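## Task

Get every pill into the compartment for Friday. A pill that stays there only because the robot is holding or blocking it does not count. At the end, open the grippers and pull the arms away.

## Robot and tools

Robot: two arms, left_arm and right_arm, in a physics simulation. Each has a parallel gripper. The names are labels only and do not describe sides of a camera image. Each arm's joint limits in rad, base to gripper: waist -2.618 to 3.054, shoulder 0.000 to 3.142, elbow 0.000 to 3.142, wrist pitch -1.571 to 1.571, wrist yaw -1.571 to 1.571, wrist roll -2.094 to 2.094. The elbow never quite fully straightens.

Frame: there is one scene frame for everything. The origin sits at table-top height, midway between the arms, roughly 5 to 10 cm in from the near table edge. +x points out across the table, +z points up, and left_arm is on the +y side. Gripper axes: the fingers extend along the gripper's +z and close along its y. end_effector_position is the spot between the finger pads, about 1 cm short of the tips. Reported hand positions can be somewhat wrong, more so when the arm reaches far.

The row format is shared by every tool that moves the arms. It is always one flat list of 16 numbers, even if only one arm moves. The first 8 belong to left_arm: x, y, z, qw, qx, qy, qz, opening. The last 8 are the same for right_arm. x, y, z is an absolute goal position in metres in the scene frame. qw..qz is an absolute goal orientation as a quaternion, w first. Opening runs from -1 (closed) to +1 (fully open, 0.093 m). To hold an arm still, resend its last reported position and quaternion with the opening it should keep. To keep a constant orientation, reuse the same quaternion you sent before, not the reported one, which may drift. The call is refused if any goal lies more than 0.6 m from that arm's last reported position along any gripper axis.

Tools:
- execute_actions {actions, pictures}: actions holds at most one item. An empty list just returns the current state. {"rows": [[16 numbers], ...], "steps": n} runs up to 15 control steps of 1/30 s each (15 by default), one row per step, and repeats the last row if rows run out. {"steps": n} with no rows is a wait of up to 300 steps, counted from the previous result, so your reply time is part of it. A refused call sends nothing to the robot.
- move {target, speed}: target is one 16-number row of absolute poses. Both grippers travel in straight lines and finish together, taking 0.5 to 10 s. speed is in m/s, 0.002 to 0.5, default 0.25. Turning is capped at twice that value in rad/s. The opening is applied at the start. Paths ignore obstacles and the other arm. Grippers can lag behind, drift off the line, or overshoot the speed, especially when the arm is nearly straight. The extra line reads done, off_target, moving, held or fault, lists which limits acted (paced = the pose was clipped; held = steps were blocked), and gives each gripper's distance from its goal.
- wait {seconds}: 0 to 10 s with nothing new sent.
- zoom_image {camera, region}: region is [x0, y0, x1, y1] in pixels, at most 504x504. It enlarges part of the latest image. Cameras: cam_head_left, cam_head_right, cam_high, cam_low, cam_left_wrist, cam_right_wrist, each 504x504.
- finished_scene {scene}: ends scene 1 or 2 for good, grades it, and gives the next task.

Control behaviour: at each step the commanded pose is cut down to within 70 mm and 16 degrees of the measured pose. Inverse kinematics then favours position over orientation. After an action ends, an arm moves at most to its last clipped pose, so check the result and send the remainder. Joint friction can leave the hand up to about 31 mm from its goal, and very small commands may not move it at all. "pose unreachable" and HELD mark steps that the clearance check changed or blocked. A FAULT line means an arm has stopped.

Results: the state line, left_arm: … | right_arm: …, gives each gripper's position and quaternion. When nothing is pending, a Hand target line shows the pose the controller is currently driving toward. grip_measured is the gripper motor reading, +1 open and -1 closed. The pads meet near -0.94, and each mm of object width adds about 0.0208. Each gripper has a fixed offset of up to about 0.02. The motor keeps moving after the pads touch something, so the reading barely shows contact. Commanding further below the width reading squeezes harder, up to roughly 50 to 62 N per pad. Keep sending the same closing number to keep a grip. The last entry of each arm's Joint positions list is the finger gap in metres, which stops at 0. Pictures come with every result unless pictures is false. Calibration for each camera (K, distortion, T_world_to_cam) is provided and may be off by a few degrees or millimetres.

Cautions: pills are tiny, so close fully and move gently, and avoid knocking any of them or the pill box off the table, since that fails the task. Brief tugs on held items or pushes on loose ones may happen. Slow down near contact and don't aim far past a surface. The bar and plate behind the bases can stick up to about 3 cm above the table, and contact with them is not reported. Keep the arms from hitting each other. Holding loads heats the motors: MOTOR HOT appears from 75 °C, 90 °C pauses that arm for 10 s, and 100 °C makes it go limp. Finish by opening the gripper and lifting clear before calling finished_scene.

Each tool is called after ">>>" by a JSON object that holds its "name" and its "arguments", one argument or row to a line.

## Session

>>> {"name": "execute_actions", "arguments": {
  "actions": []
}}

Scene clock: 0.00 s of 5400.00 s.
left_arm: end_effector_position=(+0.1437, -0.1010, +0.2934) grip_measured=+0.989 end_effector_quat_wxyz=(+0.309, +0.894, -0.008, +0.323) | right_arm: end_effector_position=(+0.2715, -0.3464, +0.2229) grip_measured=+0.990 end_effector_quat_wxyz=(+0.399, -0.251, +0.876, -0.106)
Joint positions: left_arm=[-1.442  1.581  1.64  -0.838 -0.519  1.95   0.093] | right_arm=[-0.104  0.867  0.917 -0.794 -0.124 -0.657  0.093]
Joint velocities: left_arm=[-0.017 -0.027  0.007  0.037  0.051 -0.022  0.001] | right_arm=[ 0.017  0.007 -0.012 -0.066 -0.007 -0.037 -0.   ]
Hand target (left_arm): +0.144, -0.101, +0.293; +0.309, +0.894, -0.008, +0.323
Hand target (right_arm): +0.271, -0.346, +0.223; +0.399, -0.251, +0.876, -0.106
camera_calibration (this result's frames):
cam_left_wrist: T_world_to_cam=[[0.190431, 0.809019, -0.55608, 0.216623], [0.463225, 0.425369, 0.777485, -0.215888], [0.865539, -0.405648, -0.293754, 0.00689331], [0, 0, 0, 1]] pos_world=[0.0527866, -0.0806238, 0.290335]
cam_right_wrist: T_world_to_cam=[[0.346497, -0.863039, 0.367564, -0.475885], [-0.835195, -0.462228, -0.297984, 0.170873], [0.427071, -0.203737, -0.880966, 0.0899663], [0, 0, 0, 1]] pos_world=[0.269183, -0.313395, 0.305093]

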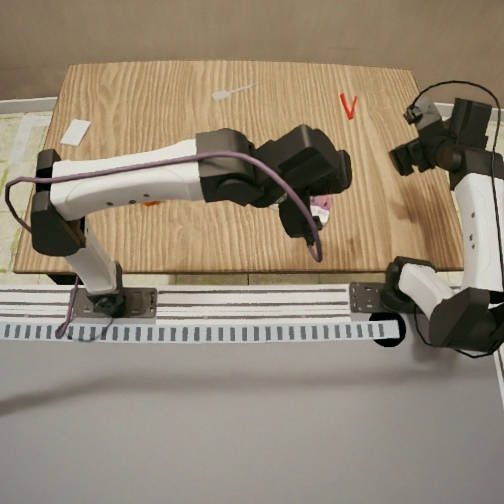

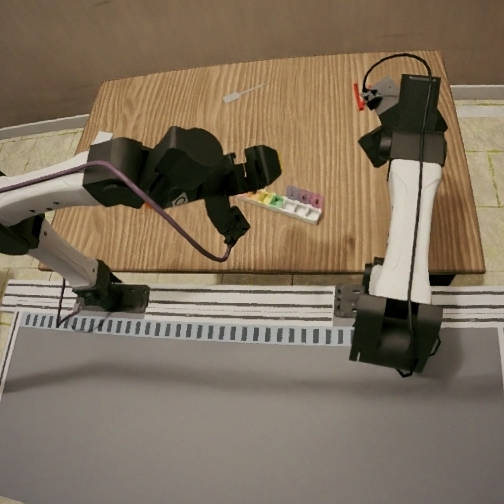

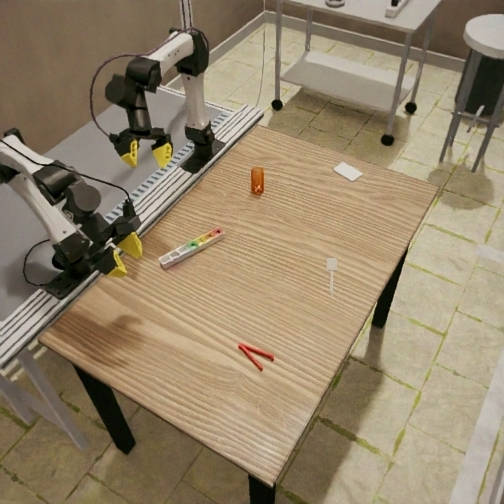

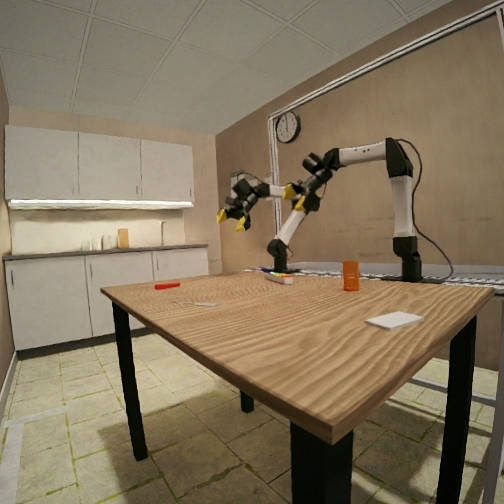

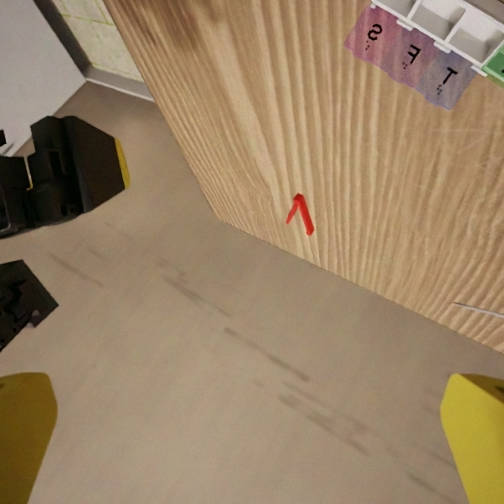

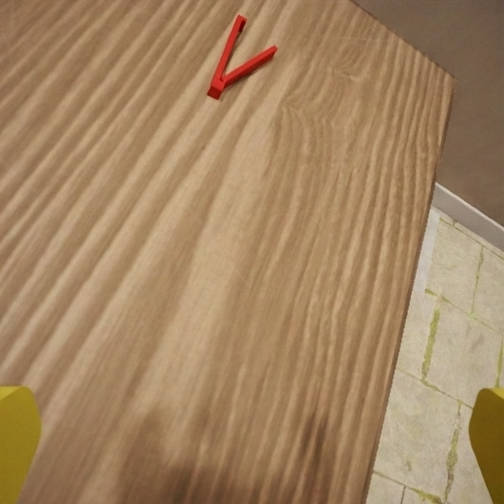

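>>> {"name": "move", "arguments": {
  "target": [0.2,0.42,0.3,0.3,0,0.95,0,1,0.2715,-0.3464,0.2229,0.399,-0.251,0.876,-0.106,1],
  "speed": 0.35
}}

>>> {"name": "move", "arguments": {
  "target": [0.2,0.42,0.3,0.3,0,0.95,0,1,0.22,-0.13,0.15,0.1,0.17,0.98,-0.017,0.15]
}}

Scene clock: 5.33 s of 5400.00 s.
left_arm: end_effector_position=(+0.1997, +0.4193, +0.2994) grip_measured=+0.989 end_effector_quat_wxyz=(+0.314, +0.005, +0.949, +0.013) | right_arm: end_effector_position=(+0.2715, -0.3464, +0.2229) grip_measured=+0.990 end_effector_quat_wxyz=(+0.399, -0.251, +0.876, -0.106)
Joint positions: left_arm=[ 0.85   1.155  1.597 -1.53   0.441  0.763  0.093] | right_arm=[-0.104  0.867  0.917 -0.794 -0.124 -0.657  0.093]
Joint velocities: left_arm=[ 0.002  0.007 -0.012  0.022  0.007  0.051 -0.002] | right_arm=[-0.022 -0.002 -0.002 -0.081 -0.007 -0.037  0.001]
Hand target (left_arm): +0.197, +0.418, +0.300; +0.310, -0.000, +0.951, +0.004
Hand target (right_arm): +0.272, -0.346, +0.223; +0.399, -0.251, +0.876, -0.106
Off the commanded pose (left_arm): 0.001 m, 2 deg.
Off the commanded pose (right_arm): 0.000 m, 0 deg.
move: done
camera_calibration (this result's frames):
cam_left_wrist: T_world_to_cam=[[0.0106595, -0.999921, -0.00661287, 0.418298], [-0.982834, -0.00925878, -0.184258, 0.291146], [0.184182, 0.00846345, -0.982856, 0.340021], [0, 0, 0, 1]] pos_world=[0.219063, 0.418083, 0.390603]
cam_right_wrist: T_world_to_cam=[[0.346497, -0.863039, 0.367564, -0.475885], [-0.835195, -0.462228, -0.297984, 0.170873], [0.427071, -0.203737, -0.880966, 0.0899663], [0, 0, 0, 1]] pos_world=[0.269183, -0.313395, 0.305093]

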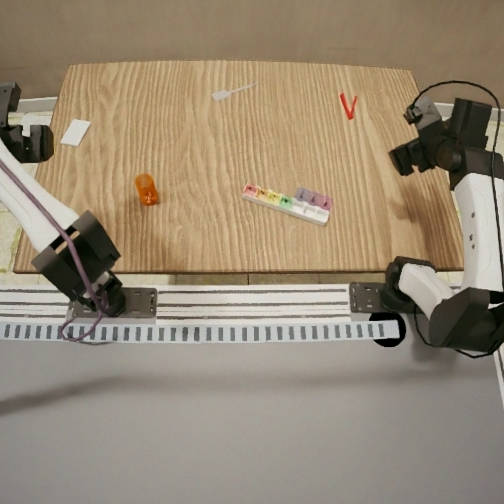

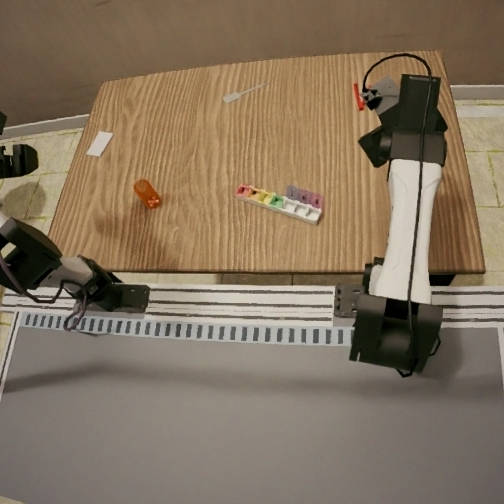

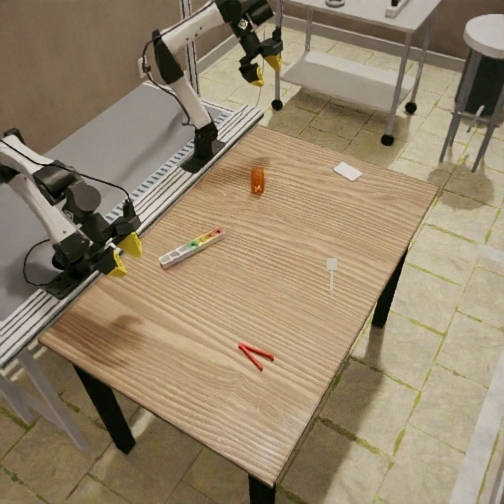

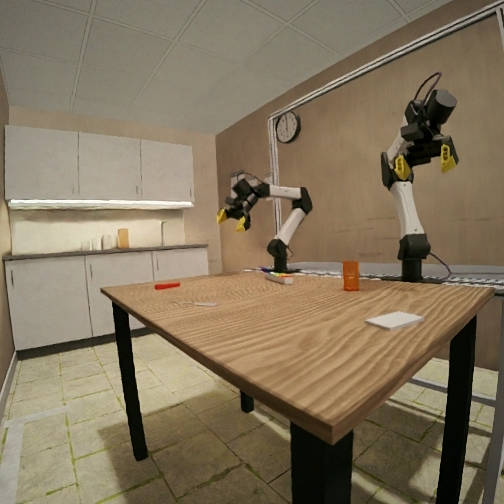

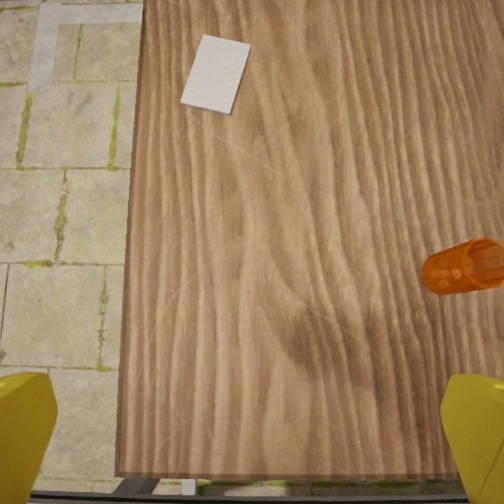

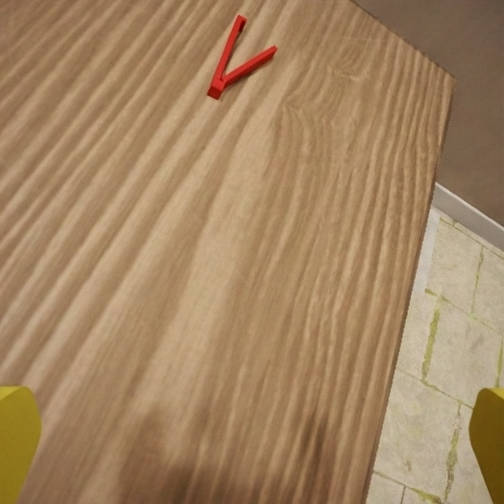

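Scene clock: 8.10 s of 5400.00 s.
left_arm: end_effector_position=(+0.2016, +0.4215, +0.3009) grip_measured=+0.989 end_effector_quat_wxyz=(+0.312, +0.005, +0.950, +0.011) | right_arm: end_effector_position=(+0.2154, -0.1420, +0.1502) grip_measured=+0.151 end_effector_quat_wxyz=(+0.103, +0.170, +0.980, -0.029)
Joint positions: left_arm=[ 0.85   1.173  1.616 -1.538  0.441  0.763  0.093] | right_arm=[ 0.882  1.551  1.36  -1.332  0.195  1.173  0.052]
Joint velocities: left_arm=[-0.022 -0.002  0.002  0.007  0.037 -0.037  0.   ] | right_arm=[-0.012 -0.012 -0.002 -0.066 -0.007  0.007 -0.001]
Hand target (left_arm): +0.200, +0.420, +0.300; +0.303, -0.001, +0.953, +0.002
Hand target (right_arm): +0.217, -0.136, +0.154; +0.102, +0.172, +0.980, -0.024
Off the commanded pose (left_arm): 0.002 m, 2 deg.
Off the commanded pose (right_arm): 0.013 m, 1 deg.
joint sent to its limit (left arm) — the command would take joint 4 (wrist pitch) past its lower limit, so that joint was sent only as far as its limit.
move: off_target (right_arm)
camera_calibration (this result's frames):
cam_left_wrist: T_world_to_cam=[[0.0105721, -0.999941, -0.002335, 0.419216], [-0.98352, -0.00997691, -0.180525, 0.292605], [0.180491, 0.00420504, -0.983568, 0.343874], [0, 0, 0, 1]] pos_world=[0.221285, 0.420665, 0.392024]
cam_right_wrist: T_world_to_cam=[[-0.359136, -0.933219, 0.0111269, -0.0577256], [-0.905804, 0.351408, 0.236708, 0.247273], [-0.22481, 0.0749315, -0.971517, 0.285092], [0, 0, 0, 1]] pos_world=[0.267341, -0.162127, 0.219083]

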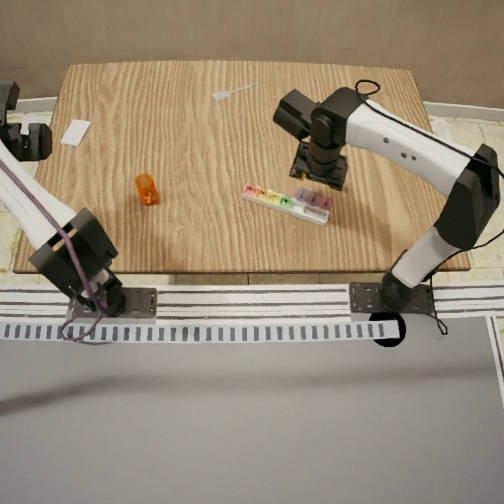

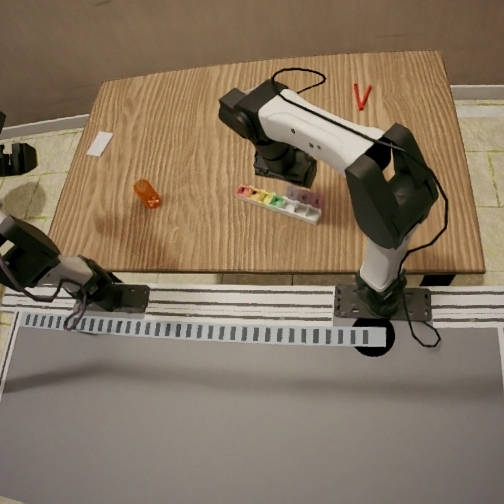

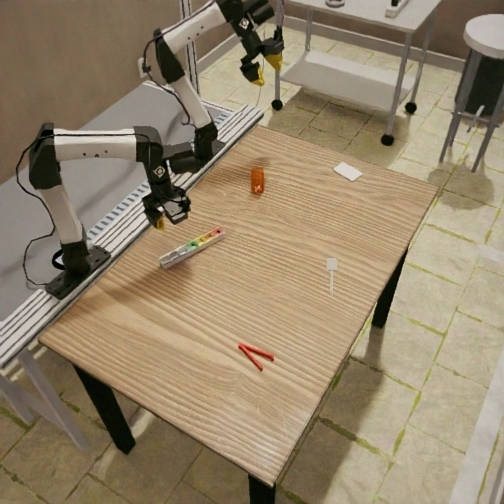

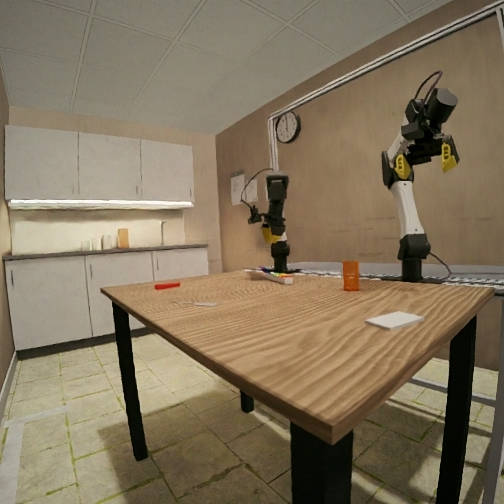

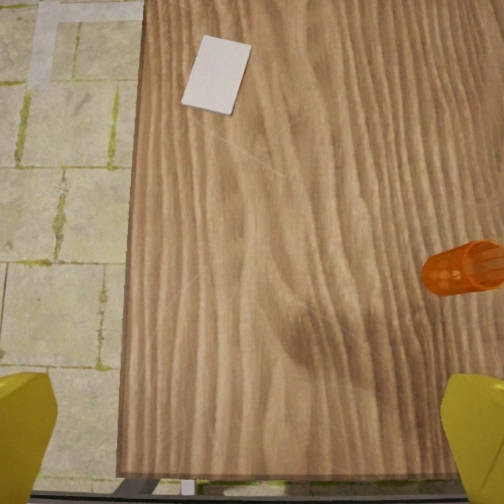

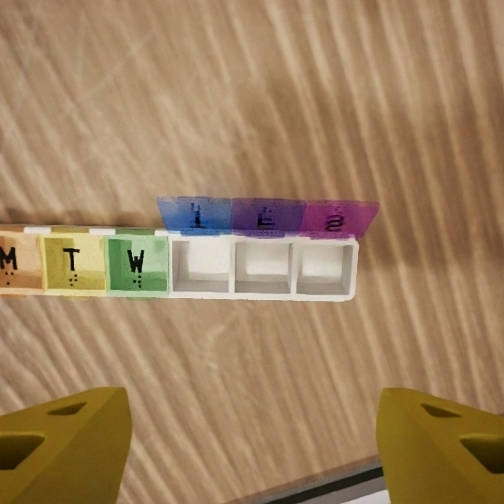

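>>> {"name": "move", "arguments": {
  "target": [0.2,0.42,0.3,0.3,0,0.95,0,1,0.282,-0.174,0.085,0,0.19,0.982,0,0.15],
  "speed": 0.15
}}

>>> {"name": "move", "arguments": {
  "target": [0.2,0.42,0.3,0.3,0,0.95,0,1,0.28,-0.174,0.05,0,0.19,0.982,0,0.15],
  "speed": 0.08
}}

Scene clock: 10.27 s of 5400.00 s.
left_arm: end_effector_position=(+0.2016, +0.4215, +0.3009) grip_measured=+0.989 end_effector_quat_wxyz=(+0.312, +0.005, +0.950, +0.011) | right_arm: end_effector_position=(+0.2805, -0.1724, +0.0899) grip_measured=+0.151 end_effector_quat_wxyz=(+0.002, +0.192, +0.981, -0.003)
Joint positions: left_arm=[ 0.85   1.173  1.616 -1.538  0.441  0.763  0.093] | right_arm=[ 0.558  1.762  1.36  -1.186  0.002  0.897  0.052]
Joint velocities: left_arm=[-0.012  0.002  0.002 -0.037 -0.022 -0.022  0.   ] | right_arm=[ 0.002  0.007 -0.002 -0.037 -0.095  0.007 -0.001]
Hand target (left_arm): +0.200, +0.420, +0.300; +0.303, -0.001, +0.953, +0.002
Hand target (right_arm): +0.282, -0.171, +0.086; -0.001, +0.190, +0.982, -0.000
Off the commanded pose (left_arm): 0.002 m, 2 deg.
Off the commanded pose (right_arm): 0.005 m, 1 deg.
joint sent to its limit (left arm) — the command would take joint 4 (wrist pitch) past its lower limit, so that joint was sent only as far as its limit.
move: done
camera_calibration (this result's frames):
cam_left_wrist: T_world_to_cam=[[0.0105721, -0.999941, -0.002335, 0.419216], [-0.98352, -0.00997691, -0.180525, 0.292605], [0.180491, 0.00420504, -0.983568, 0.343874], [0, 0, 0, 1]] pos_world=[0.221285, 0.420665, 0.392024]
cam_right_wrist: T_world_to_cam=[[-0.397769, -0.917485, -0.000970924, -0.0474536], [-0.827378, 0.358246, 0.432556, 0.292779], [-0.396516, 0.172861, -0.901606, 0.302132], [0, 0, 0, 1]] pos_world=[0.343163, -0.200651, 0.145714]

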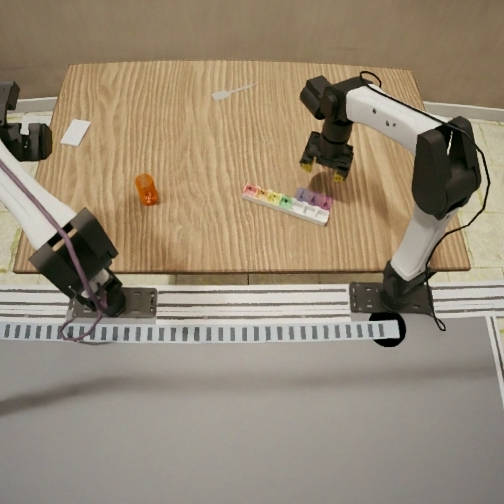

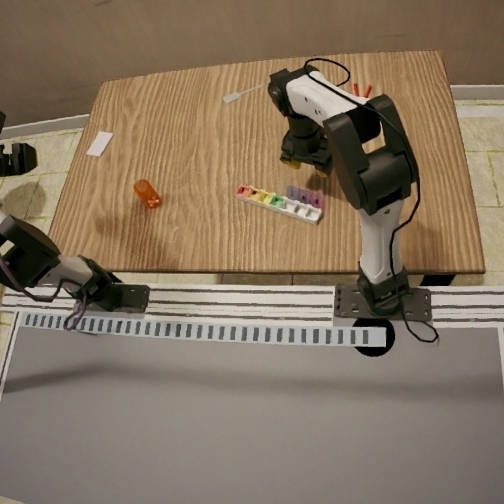

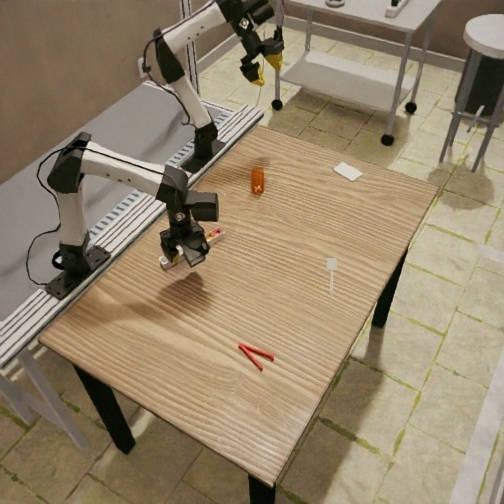

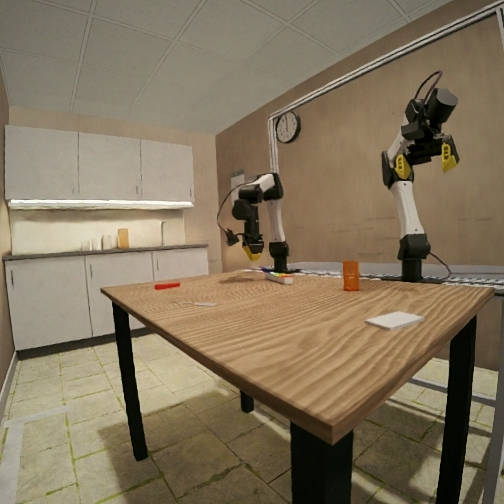

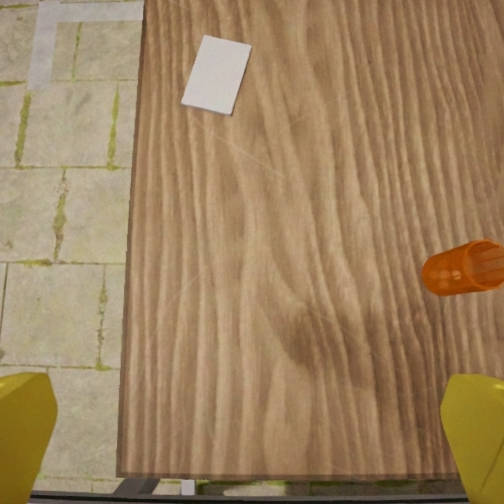

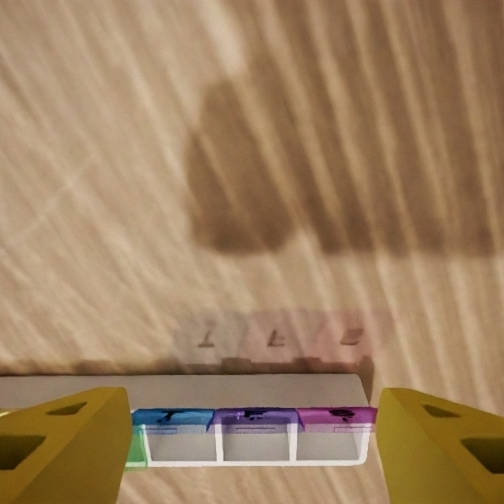

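Scene clock: 11.27 s of 5400.00 s.
left_arm: end_effector_position=(+0.2016, +0.4215, +0.3009) grip_measured=+0.989 end_effector_quat_wxyz=(+0.312, +0.005, +0.950, +0.011) | right_arm: end_effector_position=(+0.2829, -0.1711, +0.0596) grip_measured=+0.151 end_effector_quat_wxyz=(+0.010, +0.190, +0.982, +0.004)
Joint positions: left_arm=[ 0.85   1.173  1.616 -1.538  0.441  0.763  0.093] | right_arm=[ 0.558  1.777  1.255 -1.045  0.002  0.891  0.052]
Joint velocities: left_arm=[ 0.002 -0.017 -0.007 -0.066 -0.007 -0.066 -0.   ] | right_arm=[-0.012 -0.007 -0.007 -0.051 -0.022 -0.022 -0.   ]
Hand target (left_arm): +0.200, +0.420, +0.300; +0.303, -0.001, +0.953, +0.002
Hand target (right_arm): +0.280, -0.174, +0.050; -0.000, +0.190, +0.982, -0.000
Off the commanded pose (left_arm): 0.002 m, 2 deg.
Off the commanded pose (right_arm): 0.010 m, 1 deg.
joint sent to its limit (left arm) — the command would take joint 4 (wrist pitch) past its lower limit, so that joint was sent only as far as its limit.
move: done
camera_calibration (this result's frames):
cam_left_wrist: T_world_to_cam=[[0.0105721, -0.999941, -0.002335, 0.419216], [-0.98352, -0.00997691, -0.180525, 0.292605], [0.180491, 0.00420504, -0.983568, 0.343874], [0, 0, 0, 1]] pos_world=[0.221285, 0.420665, 0.392024]
cam_right_wrist: T_world_to_cam=[[-0.392579, -0.919536, -0.0183182, -0.0460831], [-0.837107, 0.348995, 0.421254, 0.309264], [-0.380965, 0.18071, -0.906758, 0.272799], [0, 0, 0, 1]] pos_world=[0.344723, -0.199604, 0.11624]

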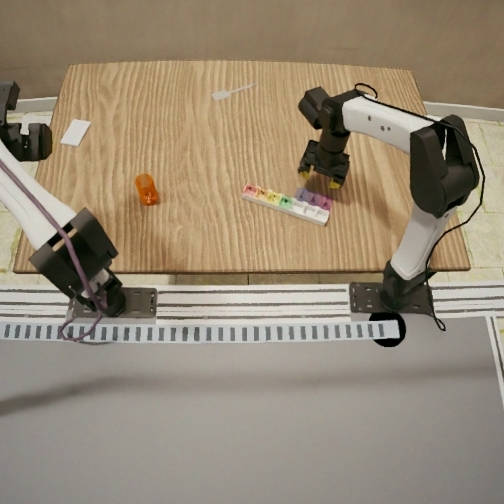

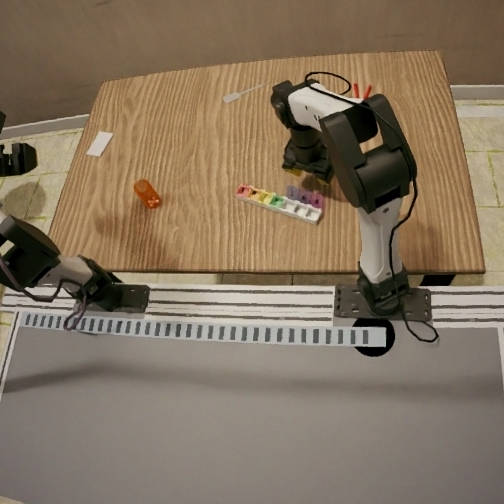

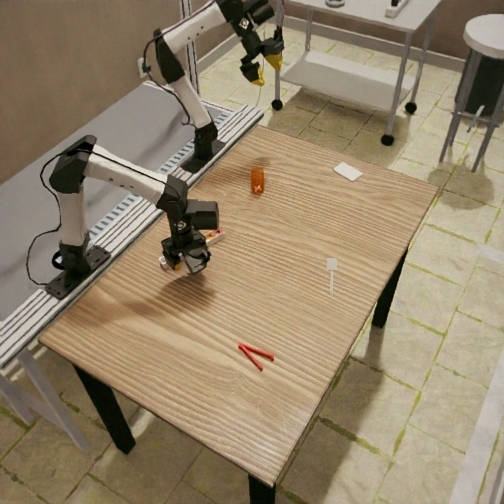

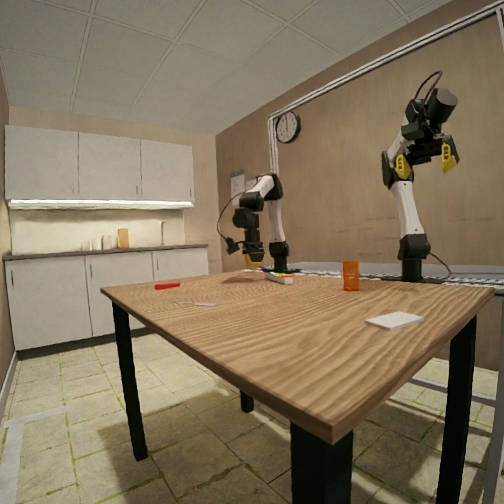

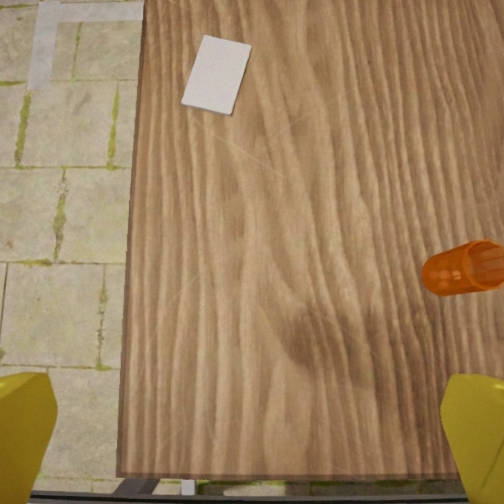

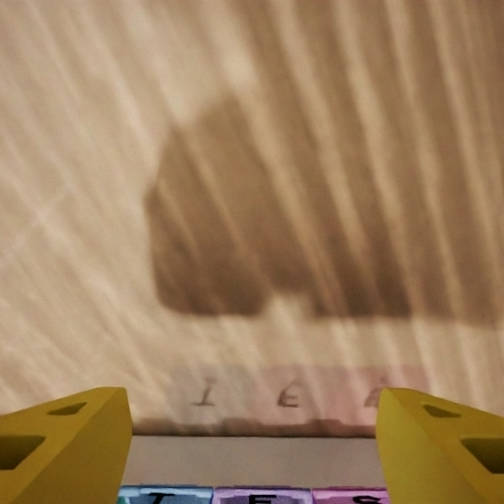

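>>> {"name": "move", "arguments": {
  "target": [0.2,0.42,0.3,0.3,0,0.95,0,1,0.278,-0.173,0.036,0,0.19,0.982,0,0.15],
  "speed": 0.05
}}

>>> {"name": "move", "arguments": {
  "target": [0.2,0.42,0.3,0.3,0,0.95,0,1,0.222,-0.15,0.048,0,0.19,0.982,0,0.15],
  "speed": 0.025
}}

Scene clock: 12.90 s of 5400.00 s.
left_arm: end_effector_position=(+0.2016, +0.4215, +0.3009) grip_measured=+0.989 end_effector_quat_wxyz=(+0.312, +0.005, +0.950, +0.011) | right_arm: end_effector_position=(+0.2825, -0.1714, +0.0462) grip_measured=+0.151 end_effector_quat_wxyz=(+0.011, +0.190, +0.982, +0.005)
Joint positions: left_arm=[ 0.85   1.173  1.616 -1.538  0.441  0.763  0.093] | right_arm=[ 0.558  1.787  1.212 -0.989  0.002  0.891  0.052]
Joint velocities: left_arm=[-0.007 -0.002 -0.017 -0.007 -0.11  -0.066 -0.001] | right_arm=[ 0.007 -0.022  0.007  0.007 -0.037 -0.007 -0.001]
Hand target (left_arm): +0.200, +0.420, +0.300; +0.303, -0.001, +0.953, +0.002
Hand target (right_arm): +0.278, -0.173, +0.036; -0.000, +0.190, +0.982, -0.000
Off the commanded pose (left_arm): 0.002 m, 2 deg.
Off the commanded pose (right_arm): 0.011 m, 1 deg.
joint sent to its limit (left arm) — the command would take joint 4 (wrist pitch) past its lower limit, so that joint was sent only as far as its limit.
move: off_target (right_arm)
camera_calibration (this result's frames):
cam_left_wrist: T_world_to_cam=[[0.0105721, -0.999941, -0.002335, 0.419216], [-0.98352, -0.00997691, -0.180525, 0.292605], [0.180491, 0.00420504, -0.983568, 0.343874], [0, 0, 0, 1]] pos_world=[0.221285, 0.420665, 0.392024]
cam_right_wrist: T_world_to_cam=[[-0.39253, -0.919519, -0.0201296, -0.0467126], [-0.837951, 0.348515, 0.41997, 0.314855], [-0.379155, 0.181718, -0.907314, 0.260284], [0, 0, 0, 1]] pos_world=[0.344185, -0.199983, 0.102989]

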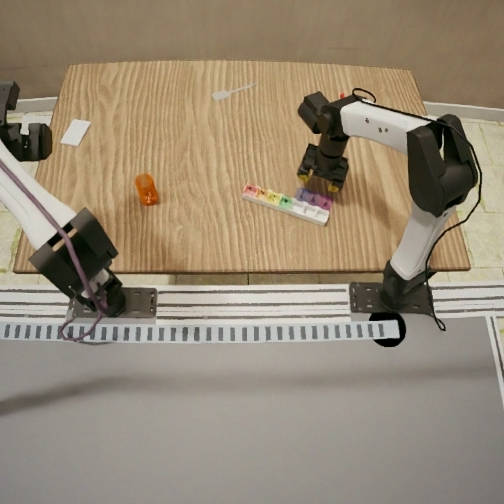

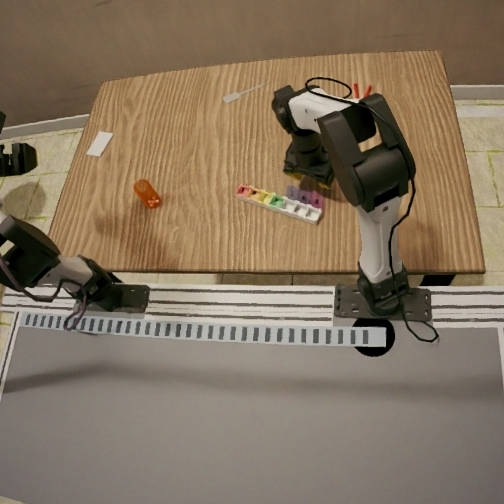

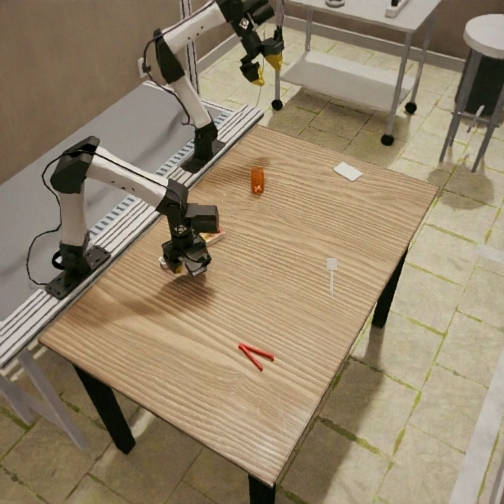

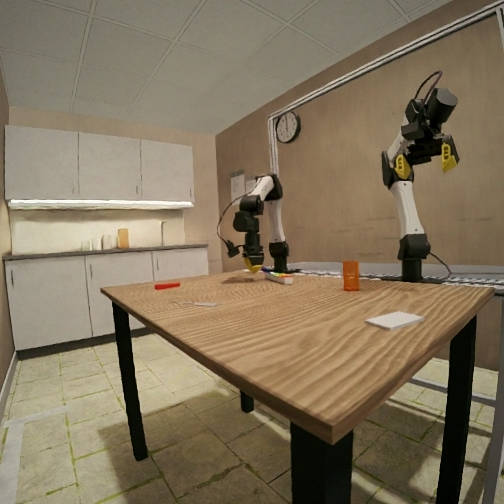

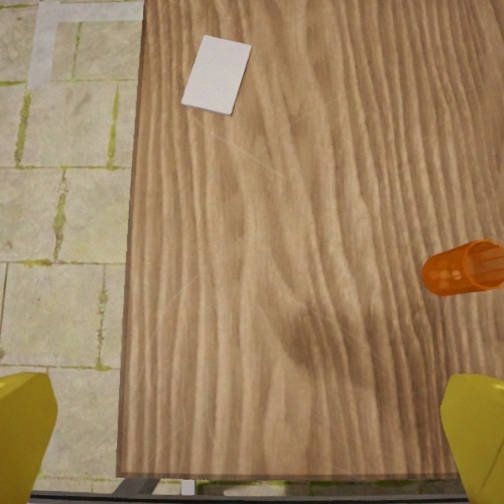

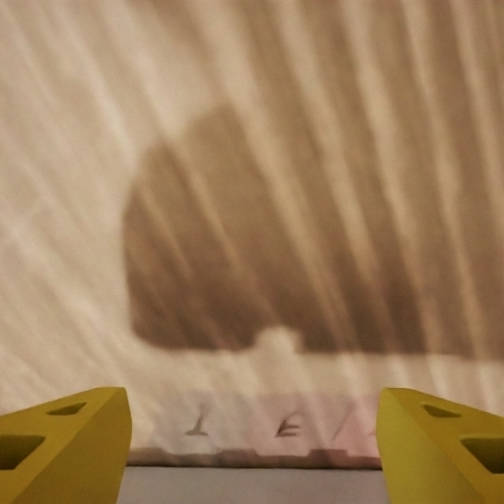

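Scene clock: 15.73 s of 5400.00 s.
left_arm: end_effector_position=(+0.2016, +0.4215, +0.3009) grip_measured=+0.989 end_effector_quat_wxyz=(+0.312, +0.005, +0.950, +0.011) | right_arm: end_effector_position=(+0.2306, -0.1489, +0.0481) grip_measured=+0.151 end_effector_quat_wxyz=(+0.007, +0.189, +0.982, +0.001)
Joint positions: left_arm=[ 0.85   1.173  1.616 -1.538  0.441  0.763  0.093] | right_arm=[ 0.716  1.682  1.1   -0.993  0.001  1.049  0.052]
Joint velocities: left_arm=[ 0.012 -0.017 -0.012 -0.066 -0.007  0.051  0.001] | right_arm=[ 0.002  0.007 -0.007 -0.007 -0.037 -0.007  0.   ]
Hand target (left_arm): +0.200, +0.420, +0.300; +0.303, -0.001, +0.953, +0.002
Hand target (right_arm): +0.222, -0.152, +0.047; +0.000, +0.190, +0.982, -0.001
Off the commanded pose (left_arm): 0.002 m, 2 deg.
Off the commanded pose (right_arm): 0.009 m, 1 deg.
joint sent to its limit (left arm) — the command would take joint 4 (wrist pitch) past its lower limit, so that joint was sent only as far as its limit.
move: done
camera_calibration (this result's frames):
cam_left_wrist: T_world_to_cam=[[0.0105721, -0.999941, -0.002335, 0.419216], [-0.98352, -0.00997691, -0.180525, 0.292605], [0.180491, 0.00420504, -0.983568, 0.343874], [0, 0, 0, 1]] pos_world=[0.221285, 0.420665, 0.392024]
cam_right_wrist: T_world_to_cam=[[-0.392388, -0.919732, -0.0112111, -0.0468166], [-0.83391, 0.350578, 0.426251, 0.261808], [-0.388106, 0.176605, -0.904535, 0.239421], [0, 0, 0, 1]] pos_world=[0.292875, -0.177126, 0.104444]

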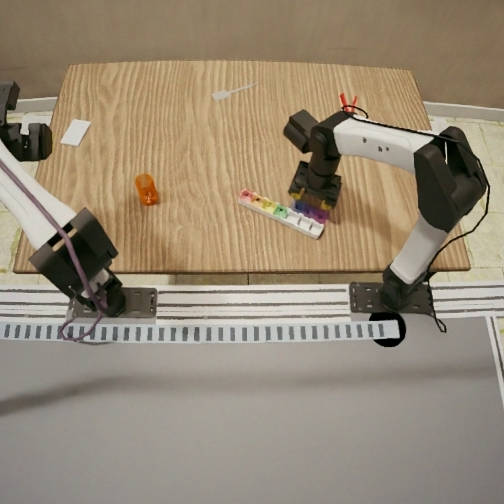

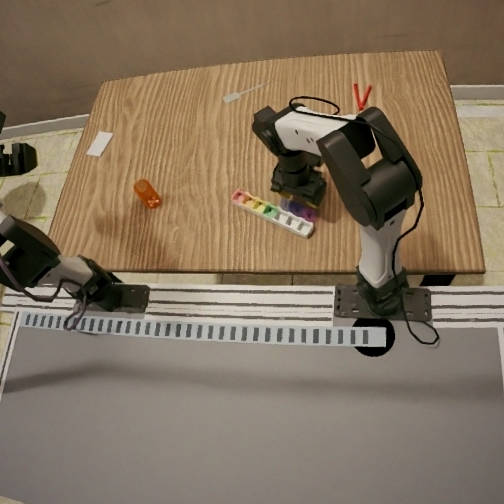

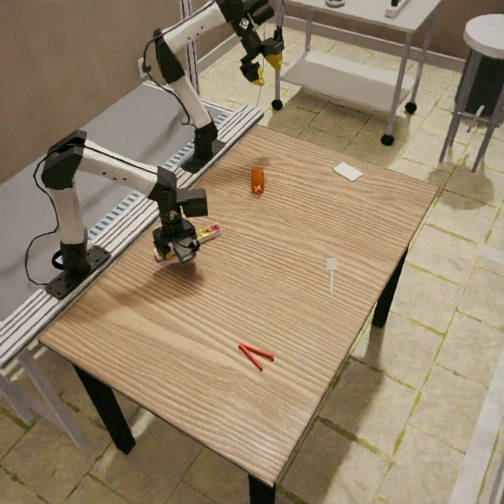

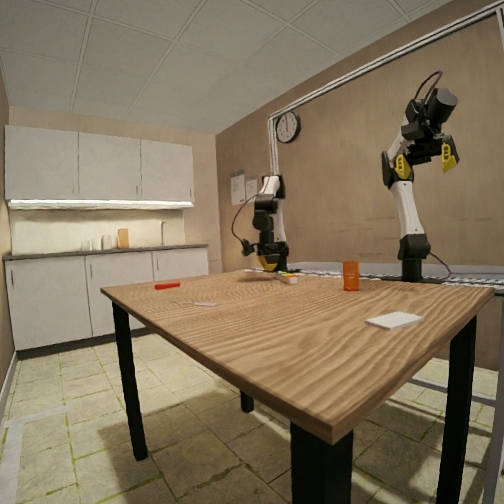

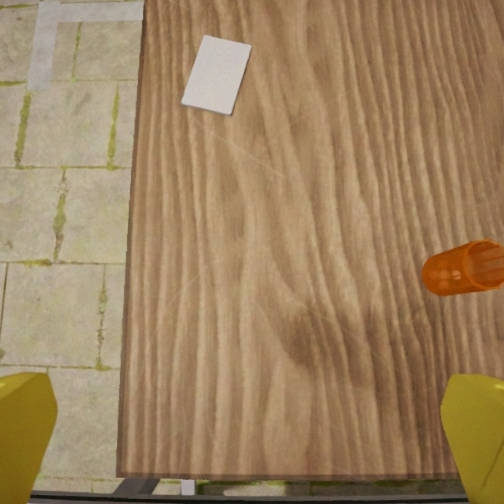

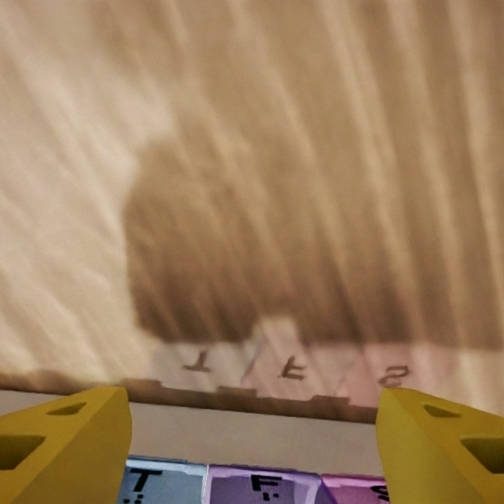

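>>> {"name": "move", "arguments": {
  "target": [0.2,0.42,0.3,0.3,0,0.95,0,1,0.238,-0.158,0.032,-0.292,0.231,0.925,0.073,0.15],
  "speed": 0.1
}}

>>> {"name": "zoom_image", "arguments": {
  "camera": "cam_head_right",
  "region": [230,170,340,250]
}}

Scene clock: 19.90 s of 5400.00 s.
left_arm: end_effector_position=(+0.2016, +0.4215, +0.3009) grip_measured=+0.989 end_effector_quat_wxyz=(+0.312, +0.005, +0.950, +0.011) | right_arm: end_effector_position=(+0.2320, -0.1584, +0.0327) grip_measured=+0.151 end_effector_quat_wxyz=(-0.293, +0.231, +0.925, +0.064)
Joint positions: left_arm=[ 0.85   1.173  1.616 -1.538  0.441  0.763  0.093] | right_arm=[ 0.426  2.059  1.368 -1.334 -0.442  0.768  0.052]
Joint velocities: left_arm=[-0.007 -0.017 -0.002 -0.051  0.007 -0.051 -0.   ] | right_arm=[-0.002  0.002  0.022 -0.066 -0.095  0.051  0.001]
Hand target (left_arm): +0.200, +0.420, +0.300; +0.303, -0.001, +0.953, +0.002
Hand target (right_arm): +0.238, -0.156, +0.034; -0.293, +0.231, +0.925, +0.071
Off the commanded pose (left_arm): 0.002 m, 2 deg.
Off the commanded pose (right_arm): 0.006 m, 1 deg.
joint sent to its limit (left arm) — the command would take joint 4 (wrist pitch) past its lower limit, so that joint was sent only as far as its limit.
move: done
camera_calibration (this result's frames):
cam_left_wrist: T_world_to_cam=[[0.0105721, -0.999941, -0.002335, 0.419216], [-0.98352, -0.00997691, -0.180525, 0.292605], [0.180491, 0.00420504, -0.983568, 0.343874], [0, 0, 0, 1]] pos_world=[0.221285, 0.420665, 0.392024]
cam_right_wrist: T_world_to_cam=[[-0.484603, -0.874362, 0.0255111, -0.0278467], [-0.415736, 0.25588, 0.872748, 0.146314], [-0.769625, 0.412331, -0.487504, 0.339918], [0, 0, 0, 1]] pos_world=[0.308943, -0.201946, 0.038727]

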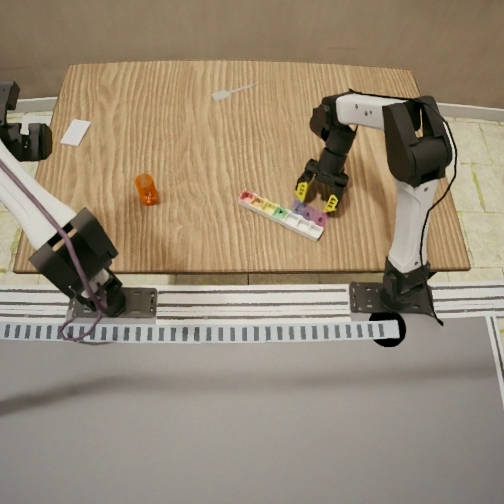

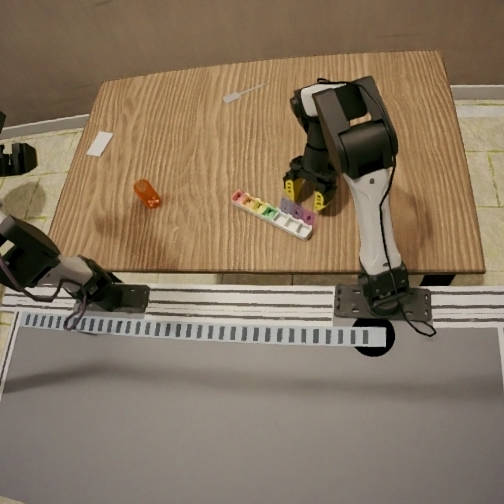

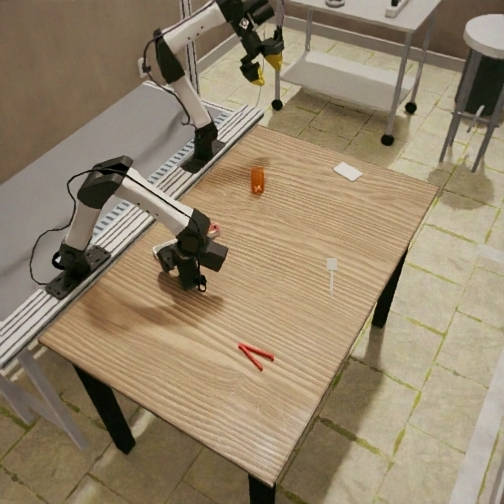

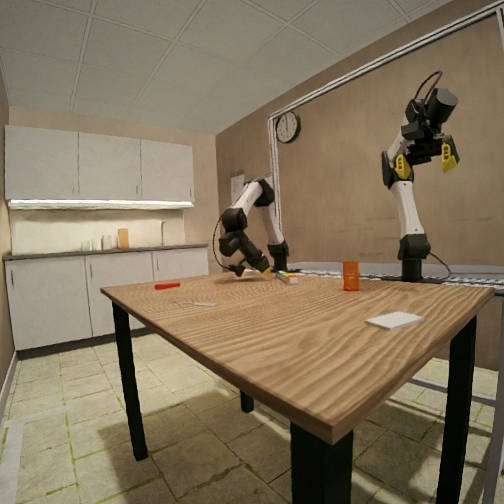

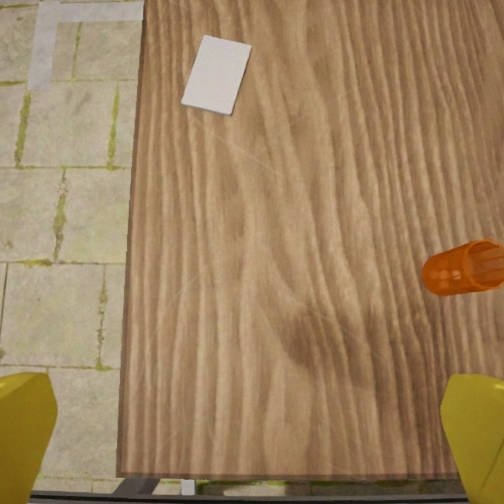

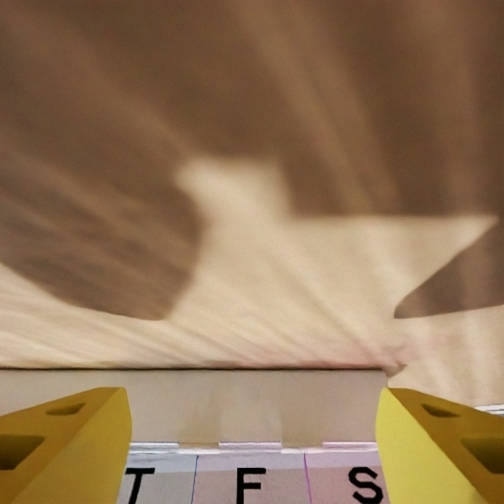

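Region (230, 170, 340, 250) of cam_head_right's 504x504 image, scaled by 4.582, with more detail than that image has; it fills the top 367 rows of this view, and the rest is white.

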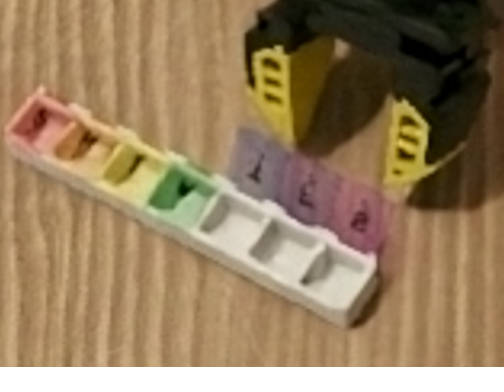

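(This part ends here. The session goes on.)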